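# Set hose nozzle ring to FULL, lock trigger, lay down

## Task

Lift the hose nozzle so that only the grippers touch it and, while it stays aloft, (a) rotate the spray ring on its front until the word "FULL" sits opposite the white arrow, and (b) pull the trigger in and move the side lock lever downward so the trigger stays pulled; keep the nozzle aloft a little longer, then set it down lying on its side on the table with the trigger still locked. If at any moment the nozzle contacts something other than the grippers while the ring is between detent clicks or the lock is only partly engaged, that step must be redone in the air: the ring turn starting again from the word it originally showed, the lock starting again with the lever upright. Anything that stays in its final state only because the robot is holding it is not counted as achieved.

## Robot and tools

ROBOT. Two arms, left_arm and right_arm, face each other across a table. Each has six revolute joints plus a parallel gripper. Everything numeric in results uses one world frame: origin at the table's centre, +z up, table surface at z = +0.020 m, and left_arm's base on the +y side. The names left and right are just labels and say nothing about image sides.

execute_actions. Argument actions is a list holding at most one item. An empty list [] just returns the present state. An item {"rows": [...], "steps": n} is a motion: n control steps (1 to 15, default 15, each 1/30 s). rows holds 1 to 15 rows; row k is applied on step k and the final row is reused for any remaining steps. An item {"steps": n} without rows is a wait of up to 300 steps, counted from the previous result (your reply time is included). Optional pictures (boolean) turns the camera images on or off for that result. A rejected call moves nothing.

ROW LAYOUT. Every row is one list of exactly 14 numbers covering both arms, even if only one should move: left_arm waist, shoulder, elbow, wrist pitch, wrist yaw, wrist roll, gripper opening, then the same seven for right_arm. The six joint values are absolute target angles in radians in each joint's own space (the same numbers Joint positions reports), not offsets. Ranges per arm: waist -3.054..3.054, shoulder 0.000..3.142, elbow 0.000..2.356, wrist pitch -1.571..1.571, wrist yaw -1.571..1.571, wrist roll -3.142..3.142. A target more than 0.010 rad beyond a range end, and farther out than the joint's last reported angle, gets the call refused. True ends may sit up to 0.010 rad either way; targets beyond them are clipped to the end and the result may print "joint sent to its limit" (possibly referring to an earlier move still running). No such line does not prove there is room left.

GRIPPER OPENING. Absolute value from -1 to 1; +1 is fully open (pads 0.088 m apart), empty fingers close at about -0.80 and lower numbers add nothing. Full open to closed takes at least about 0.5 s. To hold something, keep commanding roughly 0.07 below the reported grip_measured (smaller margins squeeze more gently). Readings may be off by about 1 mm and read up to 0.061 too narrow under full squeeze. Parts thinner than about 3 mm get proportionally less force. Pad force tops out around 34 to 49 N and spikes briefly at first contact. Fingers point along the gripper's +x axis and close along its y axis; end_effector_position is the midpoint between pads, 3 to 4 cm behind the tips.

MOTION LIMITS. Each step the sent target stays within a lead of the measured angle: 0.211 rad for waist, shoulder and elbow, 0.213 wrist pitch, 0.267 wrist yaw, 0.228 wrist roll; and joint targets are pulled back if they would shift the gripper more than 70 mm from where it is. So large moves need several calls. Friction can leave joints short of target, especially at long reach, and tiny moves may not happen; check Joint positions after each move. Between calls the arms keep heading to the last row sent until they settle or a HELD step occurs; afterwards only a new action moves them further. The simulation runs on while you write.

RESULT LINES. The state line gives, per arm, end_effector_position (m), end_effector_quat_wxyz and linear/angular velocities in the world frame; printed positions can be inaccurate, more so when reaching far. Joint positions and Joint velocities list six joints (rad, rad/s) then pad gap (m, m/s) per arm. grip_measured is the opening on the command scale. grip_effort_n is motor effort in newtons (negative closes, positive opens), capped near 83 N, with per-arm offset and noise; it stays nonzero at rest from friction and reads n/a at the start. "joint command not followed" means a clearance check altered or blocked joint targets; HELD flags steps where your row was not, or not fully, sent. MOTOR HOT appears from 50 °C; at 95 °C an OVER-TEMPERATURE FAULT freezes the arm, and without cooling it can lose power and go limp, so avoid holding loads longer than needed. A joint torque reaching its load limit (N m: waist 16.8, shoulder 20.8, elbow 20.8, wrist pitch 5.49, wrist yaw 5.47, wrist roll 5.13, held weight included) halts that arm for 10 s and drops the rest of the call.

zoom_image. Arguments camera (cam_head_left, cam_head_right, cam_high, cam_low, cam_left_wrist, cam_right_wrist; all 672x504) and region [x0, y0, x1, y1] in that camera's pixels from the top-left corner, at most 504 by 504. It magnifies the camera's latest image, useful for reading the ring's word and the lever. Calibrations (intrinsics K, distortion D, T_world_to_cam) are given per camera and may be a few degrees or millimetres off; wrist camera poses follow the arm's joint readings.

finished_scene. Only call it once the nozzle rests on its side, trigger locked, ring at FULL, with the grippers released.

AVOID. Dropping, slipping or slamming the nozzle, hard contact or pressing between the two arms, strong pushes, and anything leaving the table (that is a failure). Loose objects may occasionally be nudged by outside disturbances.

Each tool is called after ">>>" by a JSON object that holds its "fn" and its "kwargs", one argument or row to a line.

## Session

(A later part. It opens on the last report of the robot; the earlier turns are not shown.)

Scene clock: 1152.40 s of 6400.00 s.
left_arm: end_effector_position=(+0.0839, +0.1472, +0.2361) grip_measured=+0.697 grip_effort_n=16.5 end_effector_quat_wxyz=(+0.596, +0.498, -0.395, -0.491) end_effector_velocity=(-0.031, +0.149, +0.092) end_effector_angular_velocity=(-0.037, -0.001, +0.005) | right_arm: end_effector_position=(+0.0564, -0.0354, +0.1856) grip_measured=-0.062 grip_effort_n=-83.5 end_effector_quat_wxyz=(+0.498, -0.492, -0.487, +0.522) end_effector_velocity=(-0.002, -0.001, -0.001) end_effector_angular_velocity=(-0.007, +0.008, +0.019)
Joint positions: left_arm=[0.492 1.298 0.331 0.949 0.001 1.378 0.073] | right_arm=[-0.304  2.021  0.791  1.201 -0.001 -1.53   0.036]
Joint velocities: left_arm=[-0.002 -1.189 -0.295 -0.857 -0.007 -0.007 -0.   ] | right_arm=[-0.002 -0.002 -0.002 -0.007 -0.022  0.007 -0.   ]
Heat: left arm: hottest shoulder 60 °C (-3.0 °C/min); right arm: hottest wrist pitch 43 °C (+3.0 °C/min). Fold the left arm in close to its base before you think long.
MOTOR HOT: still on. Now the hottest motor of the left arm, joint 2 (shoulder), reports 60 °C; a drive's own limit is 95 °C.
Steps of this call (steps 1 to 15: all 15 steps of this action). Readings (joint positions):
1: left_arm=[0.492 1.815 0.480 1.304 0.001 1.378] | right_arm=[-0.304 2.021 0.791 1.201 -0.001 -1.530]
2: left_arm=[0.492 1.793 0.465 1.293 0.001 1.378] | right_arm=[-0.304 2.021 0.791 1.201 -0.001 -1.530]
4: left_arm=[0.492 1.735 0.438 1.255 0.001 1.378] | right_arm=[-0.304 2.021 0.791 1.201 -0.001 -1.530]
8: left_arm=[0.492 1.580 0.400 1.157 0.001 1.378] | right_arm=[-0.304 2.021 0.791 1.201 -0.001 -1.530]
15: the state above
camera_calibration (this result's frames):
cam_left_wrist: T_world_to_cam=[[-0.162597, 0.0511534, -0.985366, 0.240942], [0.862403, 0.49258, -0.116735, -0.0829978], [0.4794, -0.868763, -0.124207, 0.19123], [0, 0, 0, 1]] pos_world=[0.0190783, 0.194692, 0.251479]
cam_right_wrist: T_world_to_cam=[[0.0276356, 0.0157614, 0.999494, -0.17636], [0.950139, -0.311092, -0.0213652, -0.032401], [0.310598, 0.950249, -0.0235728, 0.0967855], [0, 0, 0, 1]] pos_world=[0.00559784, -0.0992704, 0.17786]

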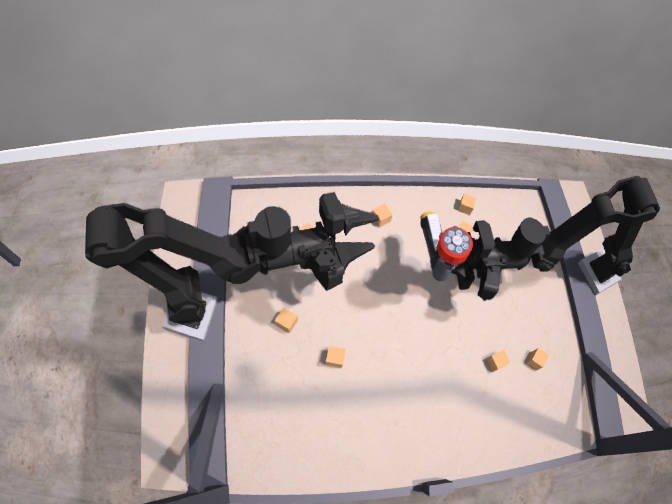

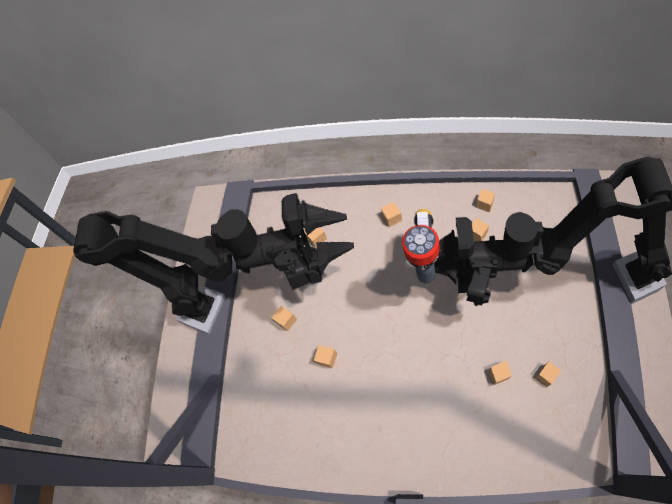

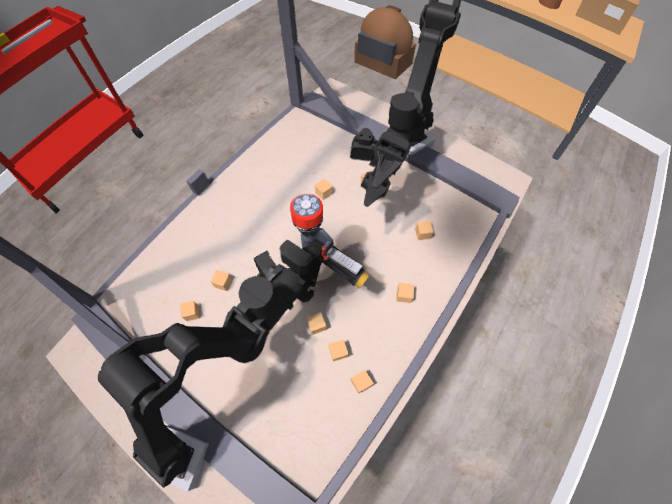

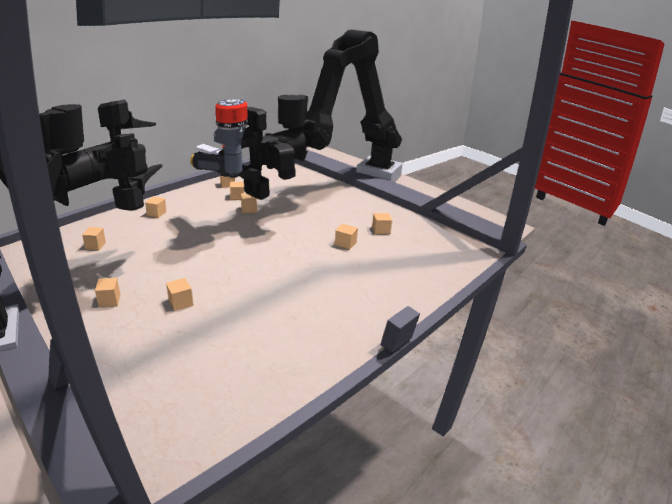

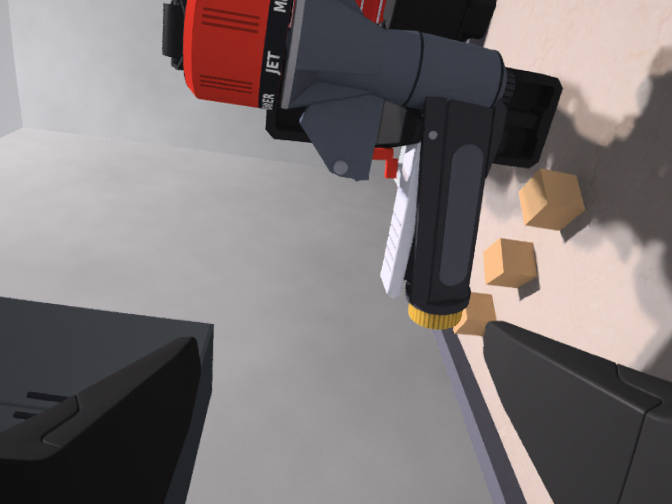

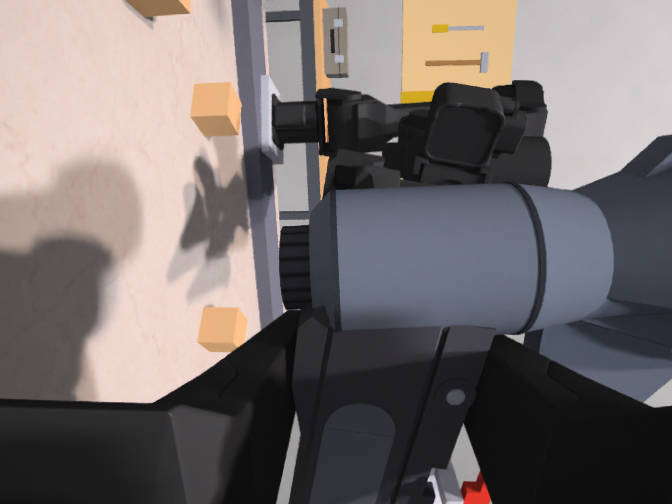

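>>> {"fn": "execute_actions", "kwargs": {
  "actions": [
    {"rows": [[0.479,1.18,0.295,0.852,0,1.377,0.70,-0.303,2.006,0.799,1.202,0,-1.532,-0.18],[0.466,1.16,0.290,0.824,0,1.377,0.70,-0.302,2.000,0.798,1.195,0,-1.532,-0.18],[0.453,1.14,0.285,0.796,0,1.377,0.70,-0.301,1.991,0.797,1.185,0,-1.532,-0.18],[0.440,1.12,0.280,0.768,0,1.377,0.70,-0.299,1.981,0.796,1.172,0,-1.532,-0.18],[0.427,1.10,0.275,0.740,0,1.377,0.70,-0.297,1.968,0.795,1.158,0,-1.532,-0.18],[0.414,1.08,0.270,0.712,0,1.377,0.70,-0.295,1.953,0.794,1.140,0,-1.532,-0.18],[0.401,1.06,0.265,0.684,0,1.377,0.70,-0.292,1.939,0.793,1.123,0,-1.532,-0.18],[0.388,1.04,0.260,0.656,0,1.377,0.70,-0.290,1.922,0.791,1.103,0,-1.532,-0.18],[0.375,1.02,0.255,0.628,0,1.377,0.70,-0.287,1.905,0.790,1.084,0,-1.532,-0.18],[0.362,1.00,0.250,0.600,0,1.377,0.70,-0.284,1.888,0.788,1.064,0,-1.532,-0.18],[0.349,0.98,0.245,0.572,0,1.377,0.70,-0.282,1.871,0.786,1.044,0,-1.532,-0.18],[0.336,0.96,0.240,0.544,0,1.377,0.70,-0.279,1.855,0.785,1.024,0,-1.532,-0.18],[0.323,0.94,0.235,0.516,0,1.377,0.70,-0.276,1.838,0.783,1.004,0,-1.532,-0.18],[0.310,0.92,0.230,0.488,0,1.377,0.70,-0.273,1.819,0.782,0.982,0,-1.532,-0.18],[0.297,0.90,0.225,0.460,0,1.377,0.70,-0.270,1.803,0.782,0.958,0,-1.532,-0.18]], "steps": 15}
  ],
  "pictures": false
}}

>>> {"fn": "execute_actions", "kwargs": {
  "actions": [
    {"rows": [[0.284,0.88,0.220,0.432,0,1.377,0.70,-0.266,1.793,0.788,0.929,0,-1.532,-0.18],[0.271,0.86,0.215,0.404,0,1.377,0.70,-0.263,1.785,0.795,0.897,0,-1.532,-0.18],[0.258,0.84,0.210,0.376,0,1.377,0.70,-0.259,1.778,0.803,0.866,0,-1.532,-0.18],[0.245,0.82,0.205,0.348,0,1.377,0.70,-0.255,1.771,0.811,0.835,0,-1.532,-0.18],[0.232,0.80,0.200,0.320,0,1.377,0.70,-0.252,1.763,0.818,0.804,0,-1.532,-0.18],[0.219,0.78,0.195,0.292,0,1.377,0.70,-0.248,1.756,0.826,0.772,0,-1.532,-0.18],[0.206,0.76,0.190,0.264,0,1.377,0.70,-0.244,1.748,0.834,0.741,0,-1.532,-0.18],[0.193,0.74,0.185,0.236,0,1.377,0.70,-0.241,1.741,0.841,0.710,0,-1.532,-0.18],[0.180,0.72,0.180,0.208,0,1.377,0.70,-0.237,1.734,0.849,0.678,0,-1.532,-0.18],[0.167,0.70,0.175,0.180,0,1.377,0.70,-0.233,1.726,0.857,0.647,0,-1.532,-0.18],[0.154,0.68,0.170,0.152,0,1.377,0.70,-0.230,1.719,0.864,0.616,0,-1.532,-0.18],[0.141,0.66,0.165,0.124,0,1.377,0.70,-0.226,1.712,0.872,0.585,0,-1.532,-0.18],[0.128,0.64,0.160,0.100,0,1.377,0.70,-0.222,1.704,0.880,0.553,0,-1.532,-0.18],[0.115,0.625,0.155,0.080,0,1.377,0.70,-0.219,1.697,0.887,0.522,0,-1.532,-0.18],[0.105,0.61,0.150,0.065,0,1.377,0.70,-0.215,1.689,0.895,0.491,0,-1.532,-0.18]], "steps": 15}
  ],
  "pictures": false
}}

>>> {"fn": "execute_actions", "kwargs": {
  "actions": [
    {"rows": [[0.10,0.60,0.15,0.05,0,1.377,0.70,-0.211,1.682,0.903,0.459,0,-1.532,-0.18],[0.10,0.60,0.15,0.05,0,1.377,0.70,-0.208,1.675,0.910,0.428,0,-1.532,-0.18],[0.10,0.60,0.15,0.05,0,1.377,0.70,-0.204,1.667,0.918,0.397,0,-1.532,-0.18],[0.10,0.60,0.15,0.05,0,1.377,0.70,-0.200,1.660,0.926,0.365,0,-1.532,-0.18],[0.10,0.60,0.15,0.05,0,1.377,0.70,-0.197,1.653,0.933,0.334,0,-1.532,-0.18],[0.10,0.60,0.15,0.05,0,1.377,0.70,-0.193,1.647,0.941,0.303,0,-1.532,-0.18],[0.10,0.60,0.15,0.05,0,1.377,0.70,-0.189,1.642,0.950,0.272,0,-1.532,-0.18],[0.10,0.60,0.15,0.05,0,1.377,0.70,-0.186,1.638,0.960,0.240,0,-1.532,-0.18],[0.10,0.60,0.15,0.05,0,1.377,0.70,-0.182,1.636,0.971,0.209,0,-1.532,-0.18],[0.10,0.60,0.15,0.05,0,1.377,0.70,-0.178,1.636,0.983,0.177,0,-1.532,-0.18],[0.10,0.60,0.15,0.05,0,1.377,0.70,-0.175,1.637,0.997,0.144,0,-1.532,-0.18],[0.10,0.60,0.15,0.05,0,1.377,0.70,-0.171,1.640,1.013,0.112,0,-1.532,-0.18],[0.10,0.60,0.15,0.05,0,1.377,0.70,-0.168,1.643,1.027,0.085,0,-1.532,-0.18],[0.10,0.60,0.15,0.05,0,1.377,0.70,-0.165,1.646,1.038,0.063,0,-1.532,-0.18],[0.10,0.60,0.15,0.05,0,1.377,0.70,-0.163,1.649,1.046,0.047,0,-1.532,-0.18]], "steps": 15}
  ]
}}

Scene clock: 1208.30 s of 6400.00 s.
left_arm: end_effector_position=(+0.0243, +0.1888, +0.2153) grip_measured=+0.697 grip_effort_n=16.5 end_effector_quat_wxyz=(+0.515, +0.506, -0.387, -0.573) end_effector_velocity=(-0.123, +0.087, -0.067) end_effector_angular_velocity=(+0.358, +0.022, -0.385) | right_arm: end_effector_position=(+0.0446, -0.0442, +0.2157) grip_measured=-0.062 grip_effort_n=-83.5 end_effector_quat_wxyz=(+0.481, -0.497, -0.482, +0.538) end_effector_velocity=(-0.040, -0.044, +0.098) end_effector_angular_velocity=(-0.129, -0.012, +0.093)
Joint positions: left_arm=[0.329 0.951 0.244 0.525 0.001 1.378 0.073] | right_arm=[-0.279  1.861  0.789  1.001 -0.001 -1.53   0.036]
Joint velocities: left_arm=[-0.393 -0.603 -0.149 -0.813 -0.007 -0.007  0.   ] | right_arm=[ 0.085 -0.535 -0.027 -0.637 -0.007 -0.007 -0.   ]
Heat: left arm: hottest shoulder 50 °C (-11.1 °C/min); right arm: hottest wrist pitch 46 °C (+4.0 °C/min). Fold the left arm in close to its base before you think long.
MOTOR HOT: still on. Now the hottest motor of the left arm, joint 2 (shoulder), reports 50 °C; a drive's own limit is 95 °C.
Steps of this call (steps 1 to 30: the robot went on to your last target; steps 31 to 90: nothing new was sent; then 52.40 s passed at rest; steps 91 to 105: all 15 steps of this action). Readings (joint positions):
91: left_arm=[0.490 1.205 0.307 0.875 0.001 1.378] | right_arm=[-0.304 2.021 0.791 1.200 -0.001 -1.530]
92: left_arm=[0.486 1.196 0.305 0.860 0.001 1.378] | right_arm=[-0.304 2.021 0.791 1.198 -0.001 -1.530]
94: left_arm=[0.468 1.166 0.297 0.819 0.001 1.378] | right_arm=[-0.304 2.016 0.791 1.183 -0.001 -1.530]
98: left_arm=[0.419 1.091 0.279 0.718 0.001 1.378] | right_arm=[-0.299 1.983 0.791 1.129 -0.001 -1.530]
105: the state above

Scene clock: 1208.80 s of 6400.00 s.
left_arm: end_effector_position=(-0.0282, +0.2394, +0.1742) grip_measured=+0.697 grip_effort_n=16.5 end_effector_quat_wxyz=(+0.406, +0.515, -0.381, -0.652) end_effector_velocity=(-0.080, +0.094, -0.073) end_effector_angular_velocity=(+0.261, -0.021, -0.349) | right_arm: end_effector_position=(+0.0201, -0.0566, +0.2080) grip_measured=-0.062 grip_effort_n=-83.5 end_effector_quat_wxyz=(+0.397, -0.544, -0.430, +0.601) end_effector_velocity=(-0.049, -0.024, +0.028) end_effector_angular_velocity=(-0.401, -0.044, +0.114)
Joint positions: left_arm=[0.134 0.653 0.169 0.114 0.001 1.378 0.073] | right_arm=[-0.226  1.729  0.856  0.555 -0.001 -1.53   0.036]
Joint velocities: left_arm=[-0.364 -0.515 -0.154 -0.623 -0.007 -0.022  0.   ] | right_arm=[ 0.105 -0.252  0.247 -0.901 -0.007 -0.007  0.   ]
Heat: left arm: hottest wrist pitch 50 °C (-11.0 °C/min); right arm: hottest wrist pitch 46 °C (+4.0 °C/min). Fold the left arm in close to its base before you think long.
MOTOR HOT: still on. Now the hottest motor of the left arm, joint 4 (wrist pitch), reports 50 °C; a drive's own limit is 95 °C.
Steps of this call (steps 1 to 15: all 15 steps of this action). Readings (joint positions):
1: left_arm=[0.315 0.931 0.239 0.496 0.001 1.378] | right_arm=[-0.276 1.844 0.789 0.978 -0.001 -1.530]
2: left_arm=[0.302 0.911 0.234 0.469 0.001 1.378] | right_arm=[-0.273 1.829 0.789 0.953 -0.001 -1.530]
4: left_arm=[0.276 0.871 0.225 0.412 0.001 1.378] | right_arm=[-0.266 1.805 0.790 0.898 -0.001 -1.530]
8: left_arm=[0.224 0.790 0.205 0.301 0.001 1.378] | right_arm=[-0.252 1.779 0.805 0.771 -0.001 -1.530]
15: the state above

Scene clock: 1209.30 s of 6400.00 s.
left_arm: end_effector_position=(-0.0348, +0.2480, +0.1682) grip_measured=+0.697 grip_effort_n=16.5 end_effector_quat_wxyz=(+0.389, +0.515, -0.382, -0.661) end_effector_velocity=(-0.001, +0.000, +0.000) end_effector_angular_velocity=(+0.001, -0.010, -0.003) | right_arm: end_effector_position=(-0.0033, -0.0742, +0.2076) grip_measured=-0.062 grip_effort_n=-83.5 end_effector_quat_wxyz=(+0.304, -0.586, -0.373, +0.652) end_effector_velocity=(-0.041, -0.015, +0.009) end_effector_angular_velocity=(-0.347, -0.043, +0.093)
Joint positions: left_arm=[0.102 0.605 0.158 0.052 0.001 1.378 0.073] | right_arm=[-0.171  1.66   0.999  0.095 -0.001 -1.53   0.036]
Joint velocities: left_arm=[-0.007 -0.002  0.002 -0.007 -0.007  0.007  0.   ] | right_arm=[ 0.09  -0.002  0.315 -0.667 -0.007  0.007 -0.   ]
Heat: left arm: hottest wrist pitch 50 °C (-11.1 °C/min); right arm: hottest wrist pitch 46 °C (+4.0 °C/min). Fold the left arm in close to its base before you think long.
MOTOR HOT: still on. Now the hottest motor of the left arm, joint 4 (wrist pitch), reports 50 °C; a drive's own limit is 95 °C.
Steps of this call (steps 1 to 15: all 15 steps of this action). Readings (joint positions):
1: left_arm=[0.123 0.637 0.165 0.094 0.001 1.378] | right_arm=[-0.222 1.721 0.864 0.523 -0.001 -1.530]
2: left_arm=[0.115 0.625 0.162 0.080 0.001 1.378] | right_arm=[-0.218 1.713 0.873 0.492 -0.001 -1.530]
4: left_arm=[0.107 0.614 0.159 0.065 0.001 1.378] | right_arm=[-0.211 1.697 0.888 0.430 -0.001 -1.530]
8: left_arm=[0.103 0.606 0.158 0.055 0.001 1.378] | right_arm=[-0.196 1.671 0.919 0.305 -0.001 -1.530]
15: the state above
camera_calibration (this result's frames):
cam_left_wrist: T_world_to_cam=[[-0.0670675, 0.458979, -0.885912, 0.0350515], [0.988697, 0.149903, 0.00281398, 0.0310384], [0.134092, -0.875709, -0.463845, 0.374086], [0, 0, 0, 1]] pos_world=[-0.0784987, 0.30685, 0.204483]
cam_right_wrist: T_world_to_cam=[[-0.051481, 0.523361, 0.850555, -0.127841], [0.977541, -0.147874, 0.150156, -0.0106925], [0.204361, 0.839182, -0.503994, 0.243894], [0, 0, 0, 1]] pos_world=[-0.0459713, -0.139346, 0.233262]

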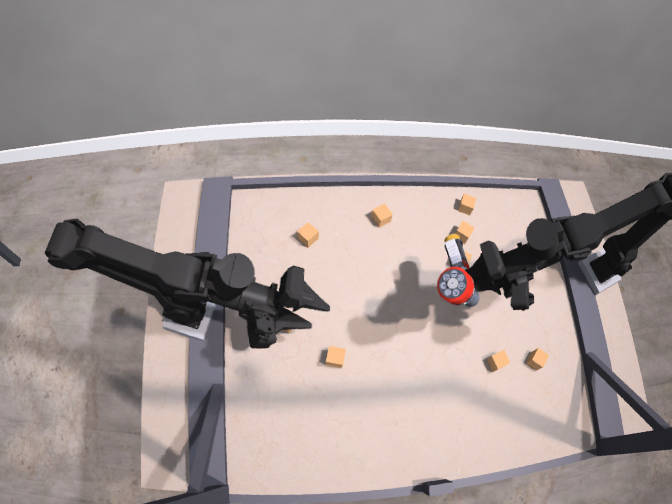

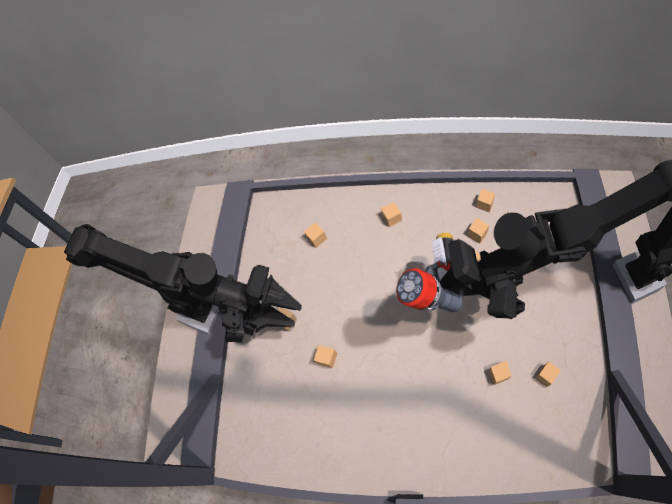

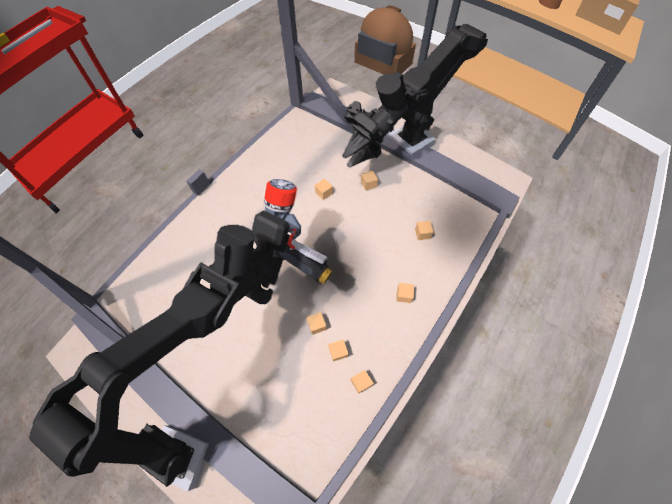

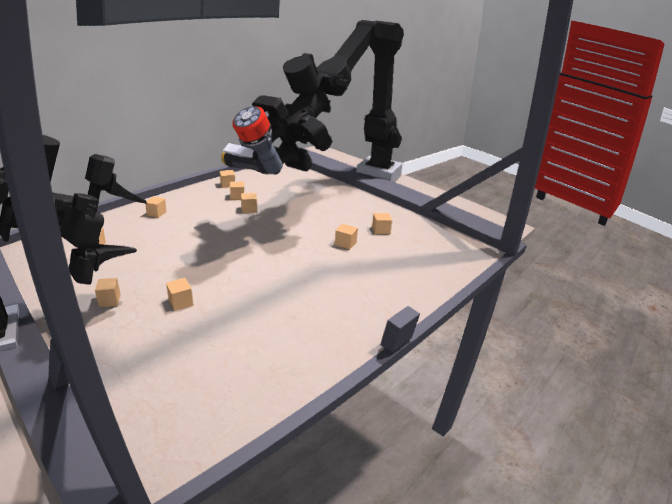

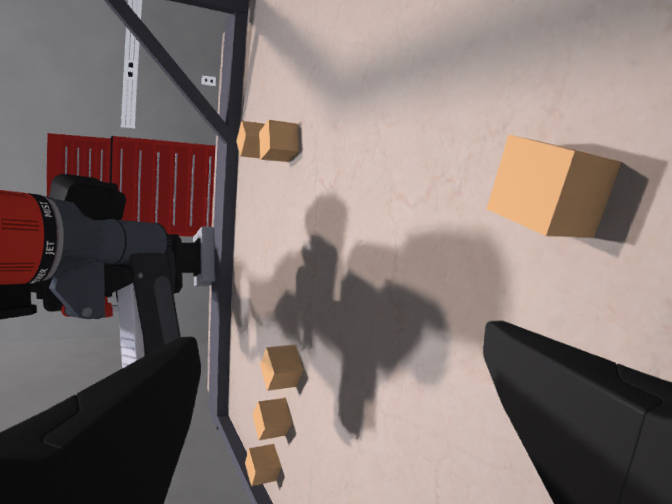

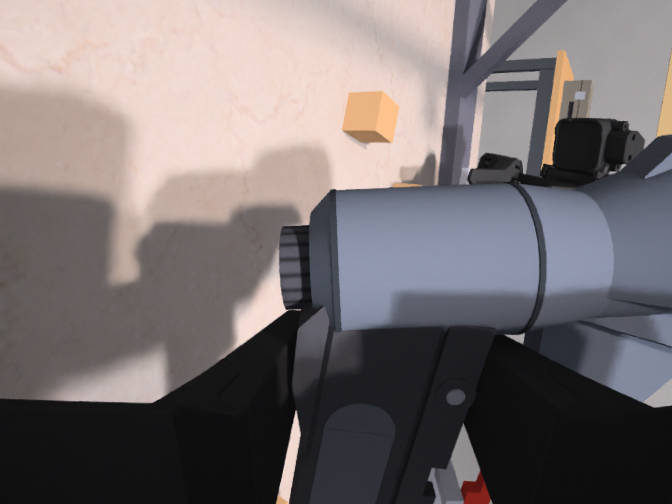

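>>> {"fn": "execute_actions", "kwargs": {
  "actions": [
    {"rows": [[0.10,0.60,0.15,0.05,0,1.377,0.70,-0.161,1.652,1.052,0.035,0,-1.532,-0.18],[0.10,0.60,0.15,0.05,0,1.377,0.70,-0.159,1.654,1.063,0.015,0,-1.532,-0.18],[0.10,0.60,0.15,0.05,0,1.377,0.70,-0.155,1.659,1.079,-0.018,0,-1.532,-0.18],[0.10,0.60,0.15,0.05,0,1.377,0.70,-0.152,1.664,1.096,-0.050,0,-1.532,-0.18],[0.10,0.60,0.15,0.05,0,1.377,0.70,-0.148,1.669,1.112,-0.082,0,-1.532,-0.18],[0.10,0.60,0.15,0.05,0,1.377,0.70,-0.144,1.675,1.129,-0.115,0,-1.532,-0.18],[0.10,0.60,0.15,0.05,0,1.377,0.70,-0.141,1.680,1.145,-0.147,0,-1.532,-0.18],[0.10,0.60,0.15,0.05,0,1.377,0.70,-0.137,1.685,1.162,-0.179,0,-1.532,-0.18],[0.10,0.60,0.15,0.05,0,1.377,0.70,-0.134,1.690,1.178,-0.212,0,-1.532,-0.18],[0.10,0.60,0.15,0.05,0,1.377,0.70,-0.130,1.695,1.195,-0.244,0,-1.532,-0.18],[0.10,0.60,0.15,0.05,0,1.377,0.70,-0.126,1.700,1.211,-0.277,0,-1.532,-0.18],[0.10,0.60,0.15,0.05,0,1.377,0.70,-0.123,1.706,1.228,-0.309,0,-1.532,-0.18],[0.10,0.60,0.15,0.05,0,1.377,0.70,-0.119,1.711,1.244,-0.341,0,-1.532,-0.18],[0.10,0.60,0.15,0.05,0,1.377,0.70,-0.115,1.716,1.261,-0.374,0,-1.532,-0.18],[0.10,0.60,0.15,0.05,0,1.377,0.70,-0.112,1.721,1.277,-0.406,0,-1.532,-0.18]], "steps": 15}
  ],
  "pictures": false
}}

>>> {"fn": "execute_actions", "kwargs": {
  "actions": [
    {"rows": [[0.10,0.60,0.15,0.05,0,1.377,0.70,-0.108,1.730,1.294,-0.437,0,-1.532,-0.18],[0.10,0.60,0.15,0.05,0,1.377,0.70,-0.104,1.739,1.311,-0.468,0,-1.532,-0.18],[0.10,0.60,0.15,0.05,0,1.377,0.70,-0.101,1.749,1.328,-0.500,0,-1.532,-0.18],[0.10,0.60,0.15,0.05,0,1.377,0.70,-0.097,1.758,1.345,-0.531,0,-1.532,-0.18],[0.10,0.60,0.15,0.05,0,1.377,0.70,-0.094,1.767,1.361,-0.562,0,-1.532,-0.18],[0.10,0.60,0.15,0.05,0,1.377,0.70,-0.090,1.776,1.378,-0.593,0,-1.532,-0.18],[0.10,0.60,0.15,0.05,0,1.377,0.70,-0.086,1.786,1.395,-0.624,0,-1.532,-0.18],[0.10,0.60,0.15,0.05,0,1.377,0.70,-0.083,1.795,1.412,-0.655,0,-1.532,-0.18],[0.10,0.60,0.15,0.05,0,1.377,0.70,-0.079,1.804,1.429,-0.687,0,-1.532,-0.18],[0.10,0.60,0.15,0.05,0,1.377,0.70,-0.075,1.813,1.446,-0.718,0,-1.532,-0.18],[0.10,0.60,0.15,0.05,0,1.377,0.70,-0.072,1.823,1.463,-0.749,0,-1.532,-0.18],[0.10,0.60,0.15,0.05,0,1.377,0.70,-0.068,1.832,1.480,-0.780,0,-1.532,-0.18],[0.10,0.60,0.15,0.05,0,1.377,0.70,-0.065,1.841,1.496,-0.811,0,-1.532,-0.18],[0.10,0.60,0.15,0.05,0,1.377,0.70,-0.061,1.850,1.513,-0.842,0,-1.532,-0.18],[0.10,0.60,0.15,0.05,0,1.377,0.70,-0.057,1.860,1.530,-0.874,0,-1.532,-0.18]], "steps": 15}
  ],
  "pictures": false
}}

>>> {"fn": "execute_actions", "kwargs": {
  "actions": [
    {"rows": [[0.10,0.60,0.15,0.05,0,1.377,0.70,-0.054,1.870,1.547,-0.902,0,-1.532,-0.18],[0.10,0.60,0.15,0.05,0,1.377,0.70,-0.052,1.881,1.564,-0.926,0,-1.532,-0.18],[0.10,0.60,0.15,0.05,0,1.377,0.70,-0.050,1.893,1.579,-0.945,0,-1.532,-0.18],[0.10,0.60,0.15,0.05,0,1.377,0.70,-0.050,1.907,1.593,-0.959,0,-1.532,-0.18],[0.10,0.60,0.15,0.05,0,1.377,0.70,-0.050,1.922,1.606,-0.969,0,-1.532,-0.18],[0.10,0.60,0.15,0.05,0,1.377,0.70,-0.050,1.936,1.619,-0.978,0,-1.532,-0.18],[0.10,0.60,0.15,0.05,0,1.377,0.70,-0.050,1.951,1.632,-0.987,0,-1.532,-0.18],[0.10,0.60,0.15,0.05,0,1.377,0.70,-0.050,1.965,1.646,-0.996,0,-1.532,-0.18],[0.10,0.60,0.15,0.05,0,1.377,0.70,-0.050,1.980,1.659,-1.005,0,-1.532,-0.18],[0.10,0.60,0.15,0.05,0,1.377,0.70,-0.050,1.995,1.673,-1.014,0,-1.532,-0.18],[0.10,0.60,0.15,0.05,0,1.377,0.70,-0.050,2.009,1.686,-1.024,0,-1.532,-0.18],[0.10,0.60,0.15,0.05,0,1.377,0.70,-0.050,2.024,1.700,-1.034,0,-1.532,-0.18],[0.10,0.60,0.15,0.05,0,1.377,0.70,-0.050,2.038,1.714,-1.043,0,-1.532,-0.18],[0.10,0.60,0.15,0.05,0,1.377,0.70,-0.050,2.053,1.727,-1.053,0,-1.532,-0.18],[0.10,0.60,0.15,0.05,0,1.377,0.70,-0.050,2.067,1.741,-1.063,0,-1.532,-0.18]], "steps": 15}
  ],
  "pictures": false
}}

>>> {"fn": "execute_actions", "kwargs": {
  "actions": [
    {"rows": [[0.10,0.60,0.15,0.05,0,1.377,0.70,-0.050,2.083,1.756,-1.074,0,-1.532,-0.18],[0.10,0.60,0.15,0.05,0,1.377,0.70,-0.050,2.099,1.771,-1.085,0,-1.532,-0.18],[0.10,0.60,0.15,0.05,0,1.377,0.70,-0.050,2.115,1.786,-1.095,0,-1.532,-0.18],[0.10,0.60,0.15,0.05,0,1.377,0.70,-0.050,2.131,1.801,-1.106,0,-1.532,-0.18],[0.10,0.60,0.15,0.05,0,1.377,0.70,-0.050,2.147,1.816,-1.117,0,-1.532,-0.18],[0.10,0.60,0.15,0.05,0,1.377,0.70,-0.050,2.163,1.831,-1.127,0,-1.532,-0.18],[0.10,0.60,0.15,0.05,0,1.377,0.70,-0.050,2.179,1.846,-1.138,0,-1.532,-0.18],[0.10,0.60,0.15,0.05,0,1.377,0.70,-0.050,2.195,1.861,-1.149,0,-1.532,-0.18],[0.10,0.60,0.15,0.05,0,1.377,0.70,-0.050,2.211,1.876,-1.159,0,-1.532,-0.18],[0.10,0.60,0.15,0.05,0,1.377,0.70,-0.050,2.227,1.891,-1.170,0,-1.532,-0.18],[0.10,0.60,0.15,0.05,0,1.377,0.70,-0.050,2.242,1.905,-1.180,0,-1.532,-0.18],[0.10,0.60,0.15,0.05,0,1.377,0.70,-0.050,2.255,1.918,-1.189,0,-1.532,-0.18],[0.10,0.60,0.15,0.05,0,1.377,0.70,-0.050,2.266,1.929,-1.197,0,-1.532,-0.18],[0.10,0.60,0.15,0.05,0,1.377,0.70,-0.050,2.274,1.938,-1.204,0,-1.532,-0.18],[0.10,0.60,0.15,0.05,0,1.377,0.70,-0.050,2.280,1.945,-1.209,0,-1.532,-0.18]], "steps": 15}
  ],
  "pictures": false
}}

>>> {"fn": "execute_actions", "kwargs": {
  "actions": [
    {"steps": 15}
  ]
}}

Scene clock: 1230.47 s of 6400.00 s.
left_arm: end_effector_position=(-0.0348, +0.2480, +0.1682) grip_measured=+0.697 grip_effort_n=16.5 end_effector_quat_wxyz=(+0.389, +0.515, -0.382, -0.661) end_effector_velocity=(-0.001, +0.002, -0.003) end_effector_angular_velocity=(+0.019, +0.006, -0.006) | right_arm: end_effector_position=(-0.0234, -0.0873, +0.2046) grip_measured=-0.062 grip_effort_n=-83.5 end_effector_quat_wxyz=(+0.203, -0.625, -0.308, +0.688) end_effector_velocity=(-0.040, -0.046, -0.020) end_effector_angular_velocity=(-0.598, -0.111, +0.105)
Joint positions: left_arm=[0.102 0.604 0.158 0.052 0.001 1.378 0.073] | right_arm=[-0.123  1.706  1.219 -0.337 -0.001 -1.53   0.036]
Joint velocities: left_arm=[-0.002 -0.002  0.002 -0.022  0.007 -0.007  0.   ] | right_arm=[ 0.105  0.159  0.466 -0.916 -0.007  0.007  0.   ]
Heat: left arm: hottest wrist pitch 49 °C (-6.1 °C/min); right arm: hottest wrist pitch 45 °C (+1.0 °C/min). Fold the left arm in close to its base before you think long.
MOTOR HOT: still on. Now the hottest motor of the left arm, joint 4 (wrist pitch), reports 49 °C; a drive's own limit is 95 °C.
Steps of this call (steps 1 to 30: the robot went on to your last target; steps 31 to 90: nothing new was sent; then 17.67 s passed at rest; steps 91 to 105: all 15 steps of this action). Readings (joint positions):
91: left_arm=[0.102 0.604 0.158 0.052 0.001 1.378] | right_arm=[-0.165 1.660 1.026 0.039 -0.001 -1.530]
92: left_arm=[0.102 0.604 0.158 0.052 0.001 1.378] | right_arm=[-0.165 1.660 1.030 0.030 -0.001 -1.530]
94: left_arm=[0.102 0.604 0.158 0.052 0.001 1.378] | right_arm=[-0.162 1.660 1.046 -0.009 -0.001 -1.530]
98: left_arm=[0.102 0.604 0.158 0.052 0.001 1.378] | right_arm=[-0.149 1.671 1.106 -0.116 -0.001 -1.530]
105: the state above

Scene clock: 1230.97 s of 6400.00 s.
left_arm: end_effector_position=(-0.0348, +0.2480, +0.1682) grip_measured=+0.697 grip_effort_n=16.5 end_effector_quat_wxyz=(+0.389, +0.515, -0.382, -0.661) end_effector_velocity=(+0.000, -0.000, +0.001) end_effector_angular_velocity=(-0.006, +0.005, +0.007) | right_arm: end_effector_position=(-0.0413, -0.1156, +0.1880) grip_measured=-0.062 grip_effort_n=-83.5 end_effector_quat_wxyz=(+0.066, -0.668, -0.214, +0.710) end_effector_velocity=(-0.032, -0.068, -0.015) end_effector_angular_velocity=(-0.648, -0.176, +0.146)
Joint positions: left_arm=[0.102 0.604 0.158 0.052 0.001 1.378 0.073] | right_arm=[-0.068  1.836  1.473 -0.806 -0.001 -1.53   0.036]
Joint velocities: left_arm=[-0.002 -0.002 -0.002  0.007 -0.007 -0.007  0.   ] | right_arm=[ 0.11   0.271  0.515 -0.916 -0.007 -0.037 -0.   ]
Heat: left arm: hottest wrist pitch 49 °C (-6.0 °C/min); right arm: hottest wrist pitch 45 °C (+1.0 °C/min). Fold the left arm in close to its base before you think long.
MOTOR HOT: still on. Now the hottest motor of the left arm, joint 4 (wrist pitch), reports 49 °C; a drive's own limit is 95 °C.
Steps of this call (steps 1 to 15: all 15 steps of this action). Readings (joint positions):
1: left_arm=[0.102 0.604 0.158 0.052 0.001 1.378] | right_arm=[-0.119 1.712 1.235 -0.370 -0.001 -1.530]
2: left_arm=[0.102 0.604 0.158 0.052 0.001 1.378] | right_arm=[-0.115 1.719 1.252 -0.401 -0.001 -1.530]
4: left_arm=[0.102 0.604 0.158 0.052 0.001 1.378] | right_arm=[-0.108 1.735 1.287 -0.464 -0.001 -1.530]
8: left_arm=[0.102 0.604 0.158 0.052 0.001 1.378] | right_arm=[-0.094 1.770 1.355 -0.588 -0.001 -1.530]
15: the state above

Scene clock: 1231.47 s of 6400.00 s.
left_arm: end_effector_position=(-0.0348, +0.2480, +0.1682) grip_measured=+0.697 grip_effort_n=16.5 end_effector_quat_wxyz=(+0.389, +0.515, -0.382, -0.661) end_effector_velocity=(+0.000, -0.000, +0.001) end_effector_angular_velocity=(-0.006, +0.005, +0.007) | right_arm: end_effector_position=(-0.0494, -0.1127, +0.1630) grip_measured=-0.062 grip_effort_n=-83.5 end_effector_quat_wxyz=(-0.014, -0.688, -0.148, +0.710) end_effector_velocity=(-0.013, +0.032, -0.069) end_effector_angular_velocity=(-0.304, -0.064, +0.014)
Joint positions: left_arm=[0.102 0.604 0.158 0.052 0.001 1.378 0.073] | right_arm=[-0.052  2.029  1.692 -1.041 -0.001 -1.53   0.036]
Joint velocities: left_arm=[-0.002 -0.002 -0.002  0.007 -0.007 -0.007 -0.   ] | right_arm=[ 0.002  0.427  0.403 -0.286 -0.022 -0.007 -0.   ]
Heat: left arm: hottest wrist pitch 49 °C (-6.1 °C/min); right arm: hottest wrist pitch 45 °C (+1.0 °C/min). Fold the left arm in close to its base before you think long.
MOTOR HOT: still on. Now the hottest motor of the left arm, joint 4 (wrist pitch), reports 49 °C; a drive's own limit is 95 °C.
Steps of this call (steps 1 to 15: all 15 steps of this action). Readings (joint positions):
1: left_arm=[0.102 0.604 0.158 0.052 0.001 1.378] | right_arm=[-0.065 1.844 1.490 -0.836 -0.001 -1.530]
2: left_arm=[0.102 0.604 0.158 0.052 0.001 1.378] | right_arm=[-0.061 1.854 1.506 -0.865 -0.001 -1.530]
4: left_arm=[0.102 0.604 0.158 0.052 0.001 1.378] | right_arm=[-0.055 1.874 1.539 -0.913 -0.001 -1.530]
8: left_arm=[0.102 0.604 0.158 0.052 0.001 1.378] | right_arm=[-0.052 1.925 1.598 -0.969 -0.001 -1.530]
15: the state above

Scene clock: 1231.97 s of 6400.00 s.
left_arm: end_effector_position=(-0.0348, +0.2480, +0.1682) grip_measured=+0.697 grip_effort_n=16.5 end_effector_quat_wxyz=(+0.389, +0.515, -0.382, -0.661) end_effector_velocity=(+0.001, +0.001, -0.003) end_effector_angular_velocity=(+0.015, -0.012, +0.002) | right_arm: end_effector_position=(-0.0533, -0.0986, +0.1244) grip_measured=-0.062 grip_effort_n=-83.5 end_effector_quat_wxyz=(-0.070, -0.700, -0.093, +0.704) end_effector_velocity=(-0.001, +0.005, -0.064) end_effector_angular_velocity=(-0.258, -0.064, +0.005)
Joint positions: left_arm=[0.102 0.604 0.158 0.052 0.001 1.378 0.073] | right_arm=[-0.052  2.253  1.905 -1.19  -0.001 -1.53   0.036]
Joint velocities: left_arm=[-0.002 -0.002  0.002 -0.022 -0.007  0.007 -0.   ] | right_arm=[-0.002  0.315  0.276 -0.227 -0.007 -0.007  0.   ]
Heat: left arm: hottest wrist pitch 49 °C (-6.0 °C/min); right arm: hottest wrist pitch 45 °C (+1.0 °C/min). Fold the left arm in close to its base before you think long.
MOTOR HOT: still on. Now the hottest motor of the left arm, joint 4 (wrist pitch), reports 49 °C; a drive's own limit is 95 °C.
Steps of this call (steps 1 to 15: all 15 steps of this action). Readings (joint positions):
1: left_arm=[0.102 0.604 0.158 0.052 0.001 1.378] | right_arm=[-0.052 2.044 1.706 -1.051 -0.001 -1.530]
2: left_arm=[0.102 0.604 0.158 0.052 0.001 1.378] | right_arm=[-0.052 2.059 1.721 -1.061 -0.001 -1.530]
4: left_arm=[0.102 0.604 0.158 0.052 0.001 1.378] | right_arm=[-0.052 2.089 1.751 -1.082 -0.001 -1.530]
8: left_arm=[0.102 0.604 0.158 0.052 0.001 1.378] | right_arm=[-0.052 2.151 1.811 -1.123 -0.001 -1.530]
15: the state above

Scene clock: 1232.47 s of 6400.00 s.
left_arm: end_effector_position=(-0.0348, +0.2480, +0.1682) grip_measured=+0.697 grip_effort_n=16.5 end_effector_quat_wxyz=(+0.389, +0.515, -0.382, -0.661) end_effector_velocity=(+0.000, -0.000, +0.001) end_effector_angular_velocity=(-0.009, -0.008, +0.002) | right_arm: end_effector_position=(-0.0537, -0.0973, +0.1218) grip_measured=-0.062 grip_effort_n=-83.5 end_effector_quat_wxyz=(-0.075, -0.701, -0.088, +0.704) end_effector_velocity=(+0.001, -0.005, -0.002) end_effector_angular_velocity=(-0.028, -0.000, +0.005)
Joint positions: left_arm=[0.102 0.604 0.158 0.052 0.001 1.378 0.073] | right_arm=[-0.052  2.274  1.93  -1.207 -0.001 -1.53   0.036]
Joint velocities: left_arm=[-0.002 -0.002 -0.002  0.007 -0.007  0.007 -0.   ] | right_arm=[-0.002  0.002 -0.002 -0.022 -0.007 -0.007 -0.   ]
Heat: left arm: hottest wrist pitch 49 °C (-5.1 °C/min); right arm: hottest wrist pitch 44 °C (+0.0 °C/min). Fold the left arm in close to its base before you think long.
MOTOR HOT: still on. Now the hottest motor of the left arm, joint 4 (wrist pitch), reports 49 °C; a drive's own limit is 95 °C.
Steps of this call (steps 1 to 15: the robot went on to your last target). Readings (joint positions):
1: left_arm=[0.102 0.604 0.158 0.052 0.001 1.378] | right_arm=[-0.052 2.262 1.912 -1.195 -0.001 -1.530]
2: left_arm=[0.102 0.604 0.158 0.052 0.001 1.378] | right_arm=[-0.052 2.268 1.917 -1.199 -0.001 -1.530]
4: left_arm=[0.102 0.604 0.158 0.052 0.001 1.378] | right_arm=[-0.052 2.273 1.921 -1.204 -0.001 -1.530]
8: left_arm=[0.102 0.604 0.158 0.052 0.001 1.378] | right_arm=[-0.052 2.274 1.928 -1.206 -0.001 -1.530]
15: the state above
camera_calibration (this result's frames):
cam_left_wrist: T_world_to_cam=[[-0.0670675, 0.458979, -0.885912, 0.035045], [0.988697, 0.149903, 0.00281398, 0.0310261], [0.134092, -0.875709, -0.463845, 0.374122], [0, 0, 0, 1]] pos_world=[-0.078492, 0.306887, 0.204494]
cam_right_wrist: T_world_to_cam=[[-0.240508, 0.97011, 0.0323008, 0.0876135], [0.919571, 0.217073, 0.327519, 0.0588217], [0.310718, 0.108474, -0.944292, 0.218502], [0, 0, 0, 1]] pos_world=[-0.100911, -0.121465, 0.184235]

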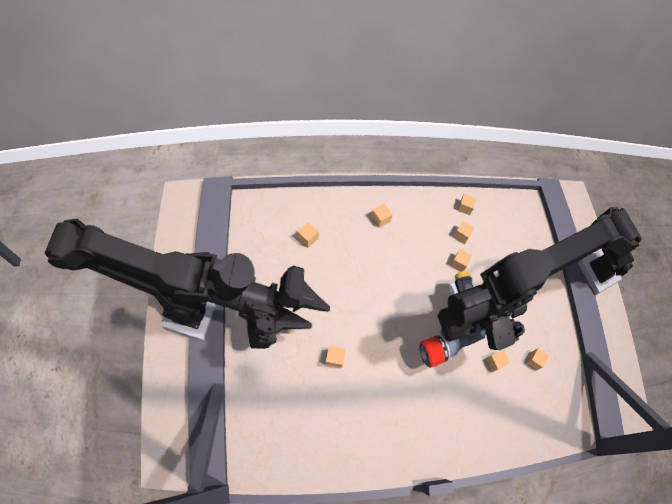

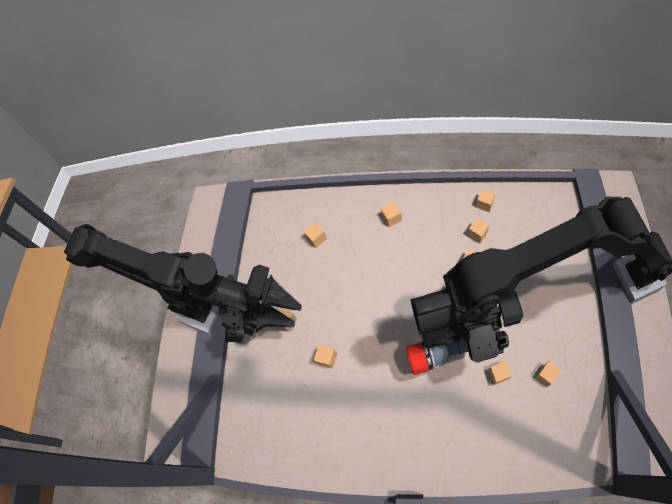

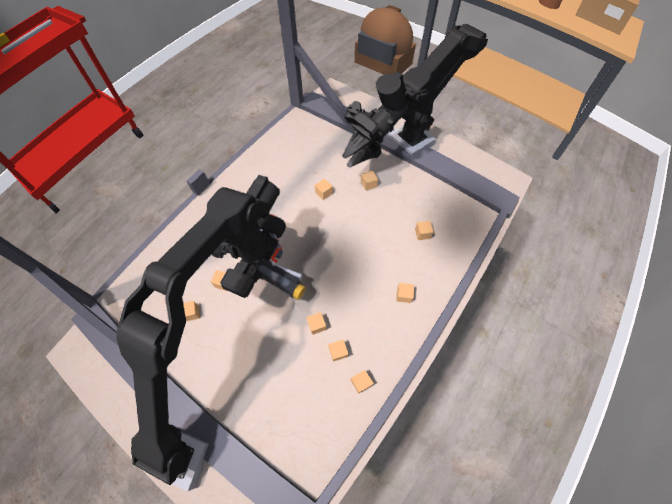

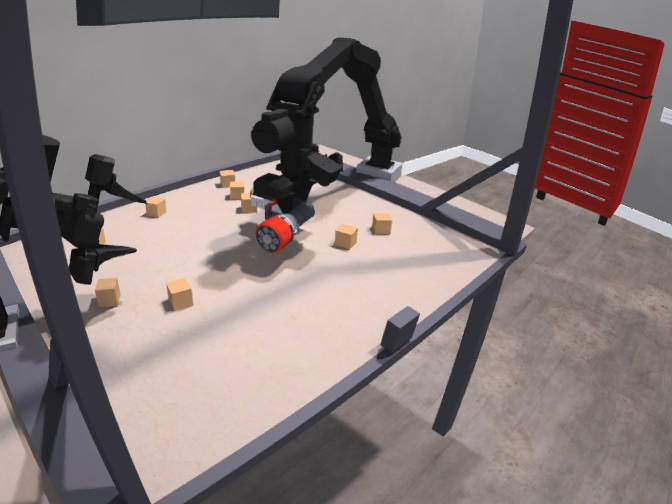

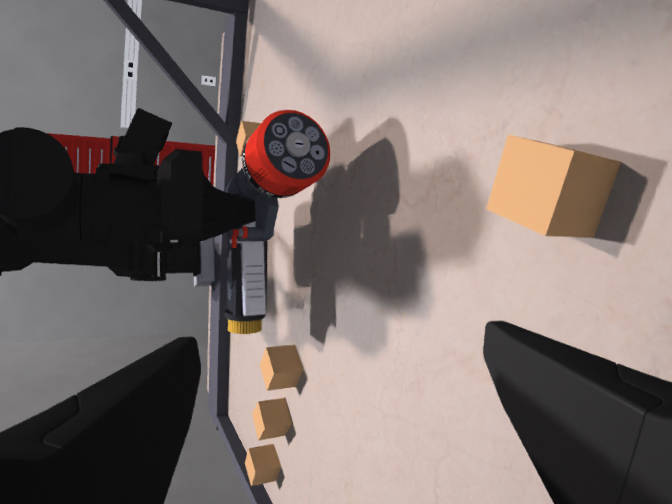

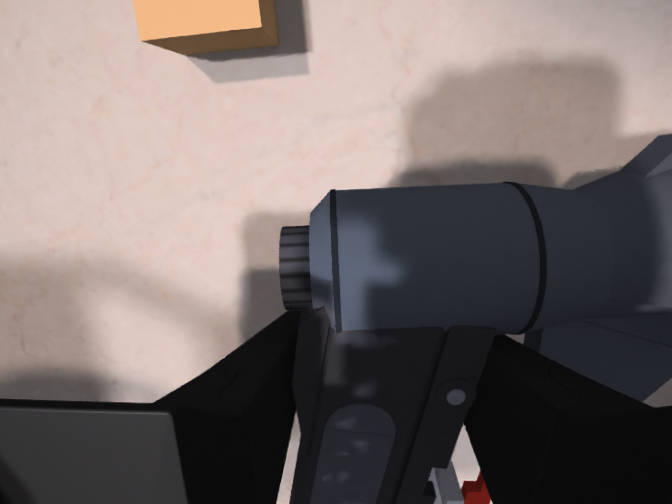

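>>> {"fn": "zoom_image", "kwargs": {
  "camera": "cam_left_wrist",
  "region": [130, 90, 390, 350]
}}

>>> {"fn": "zoom_image", "kwargs": {
  "camera": "cam_low",
  "region": [190, 140, 390, 290]
}}

Region (130, 90, 390, 350) of cam_left_wrist's 672x504 image, scaled by 1.938, with more detail than that image has.

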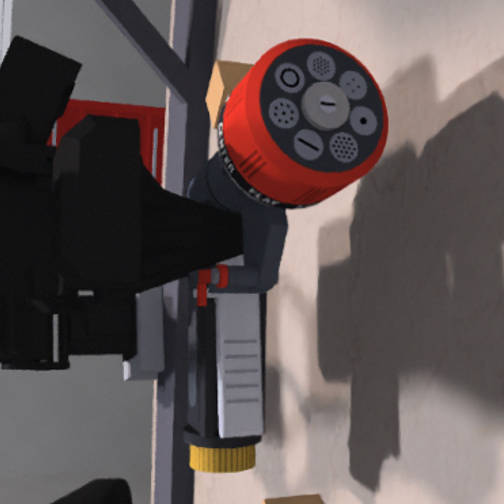

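Region (190, 140, 390, 290) of cam_low's 672x504 image, scaled by 2.520, with more detail than that image has; it fills the top 378 rows of this view, and the rest is white.

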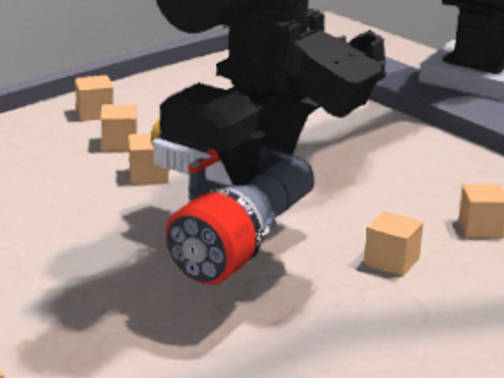

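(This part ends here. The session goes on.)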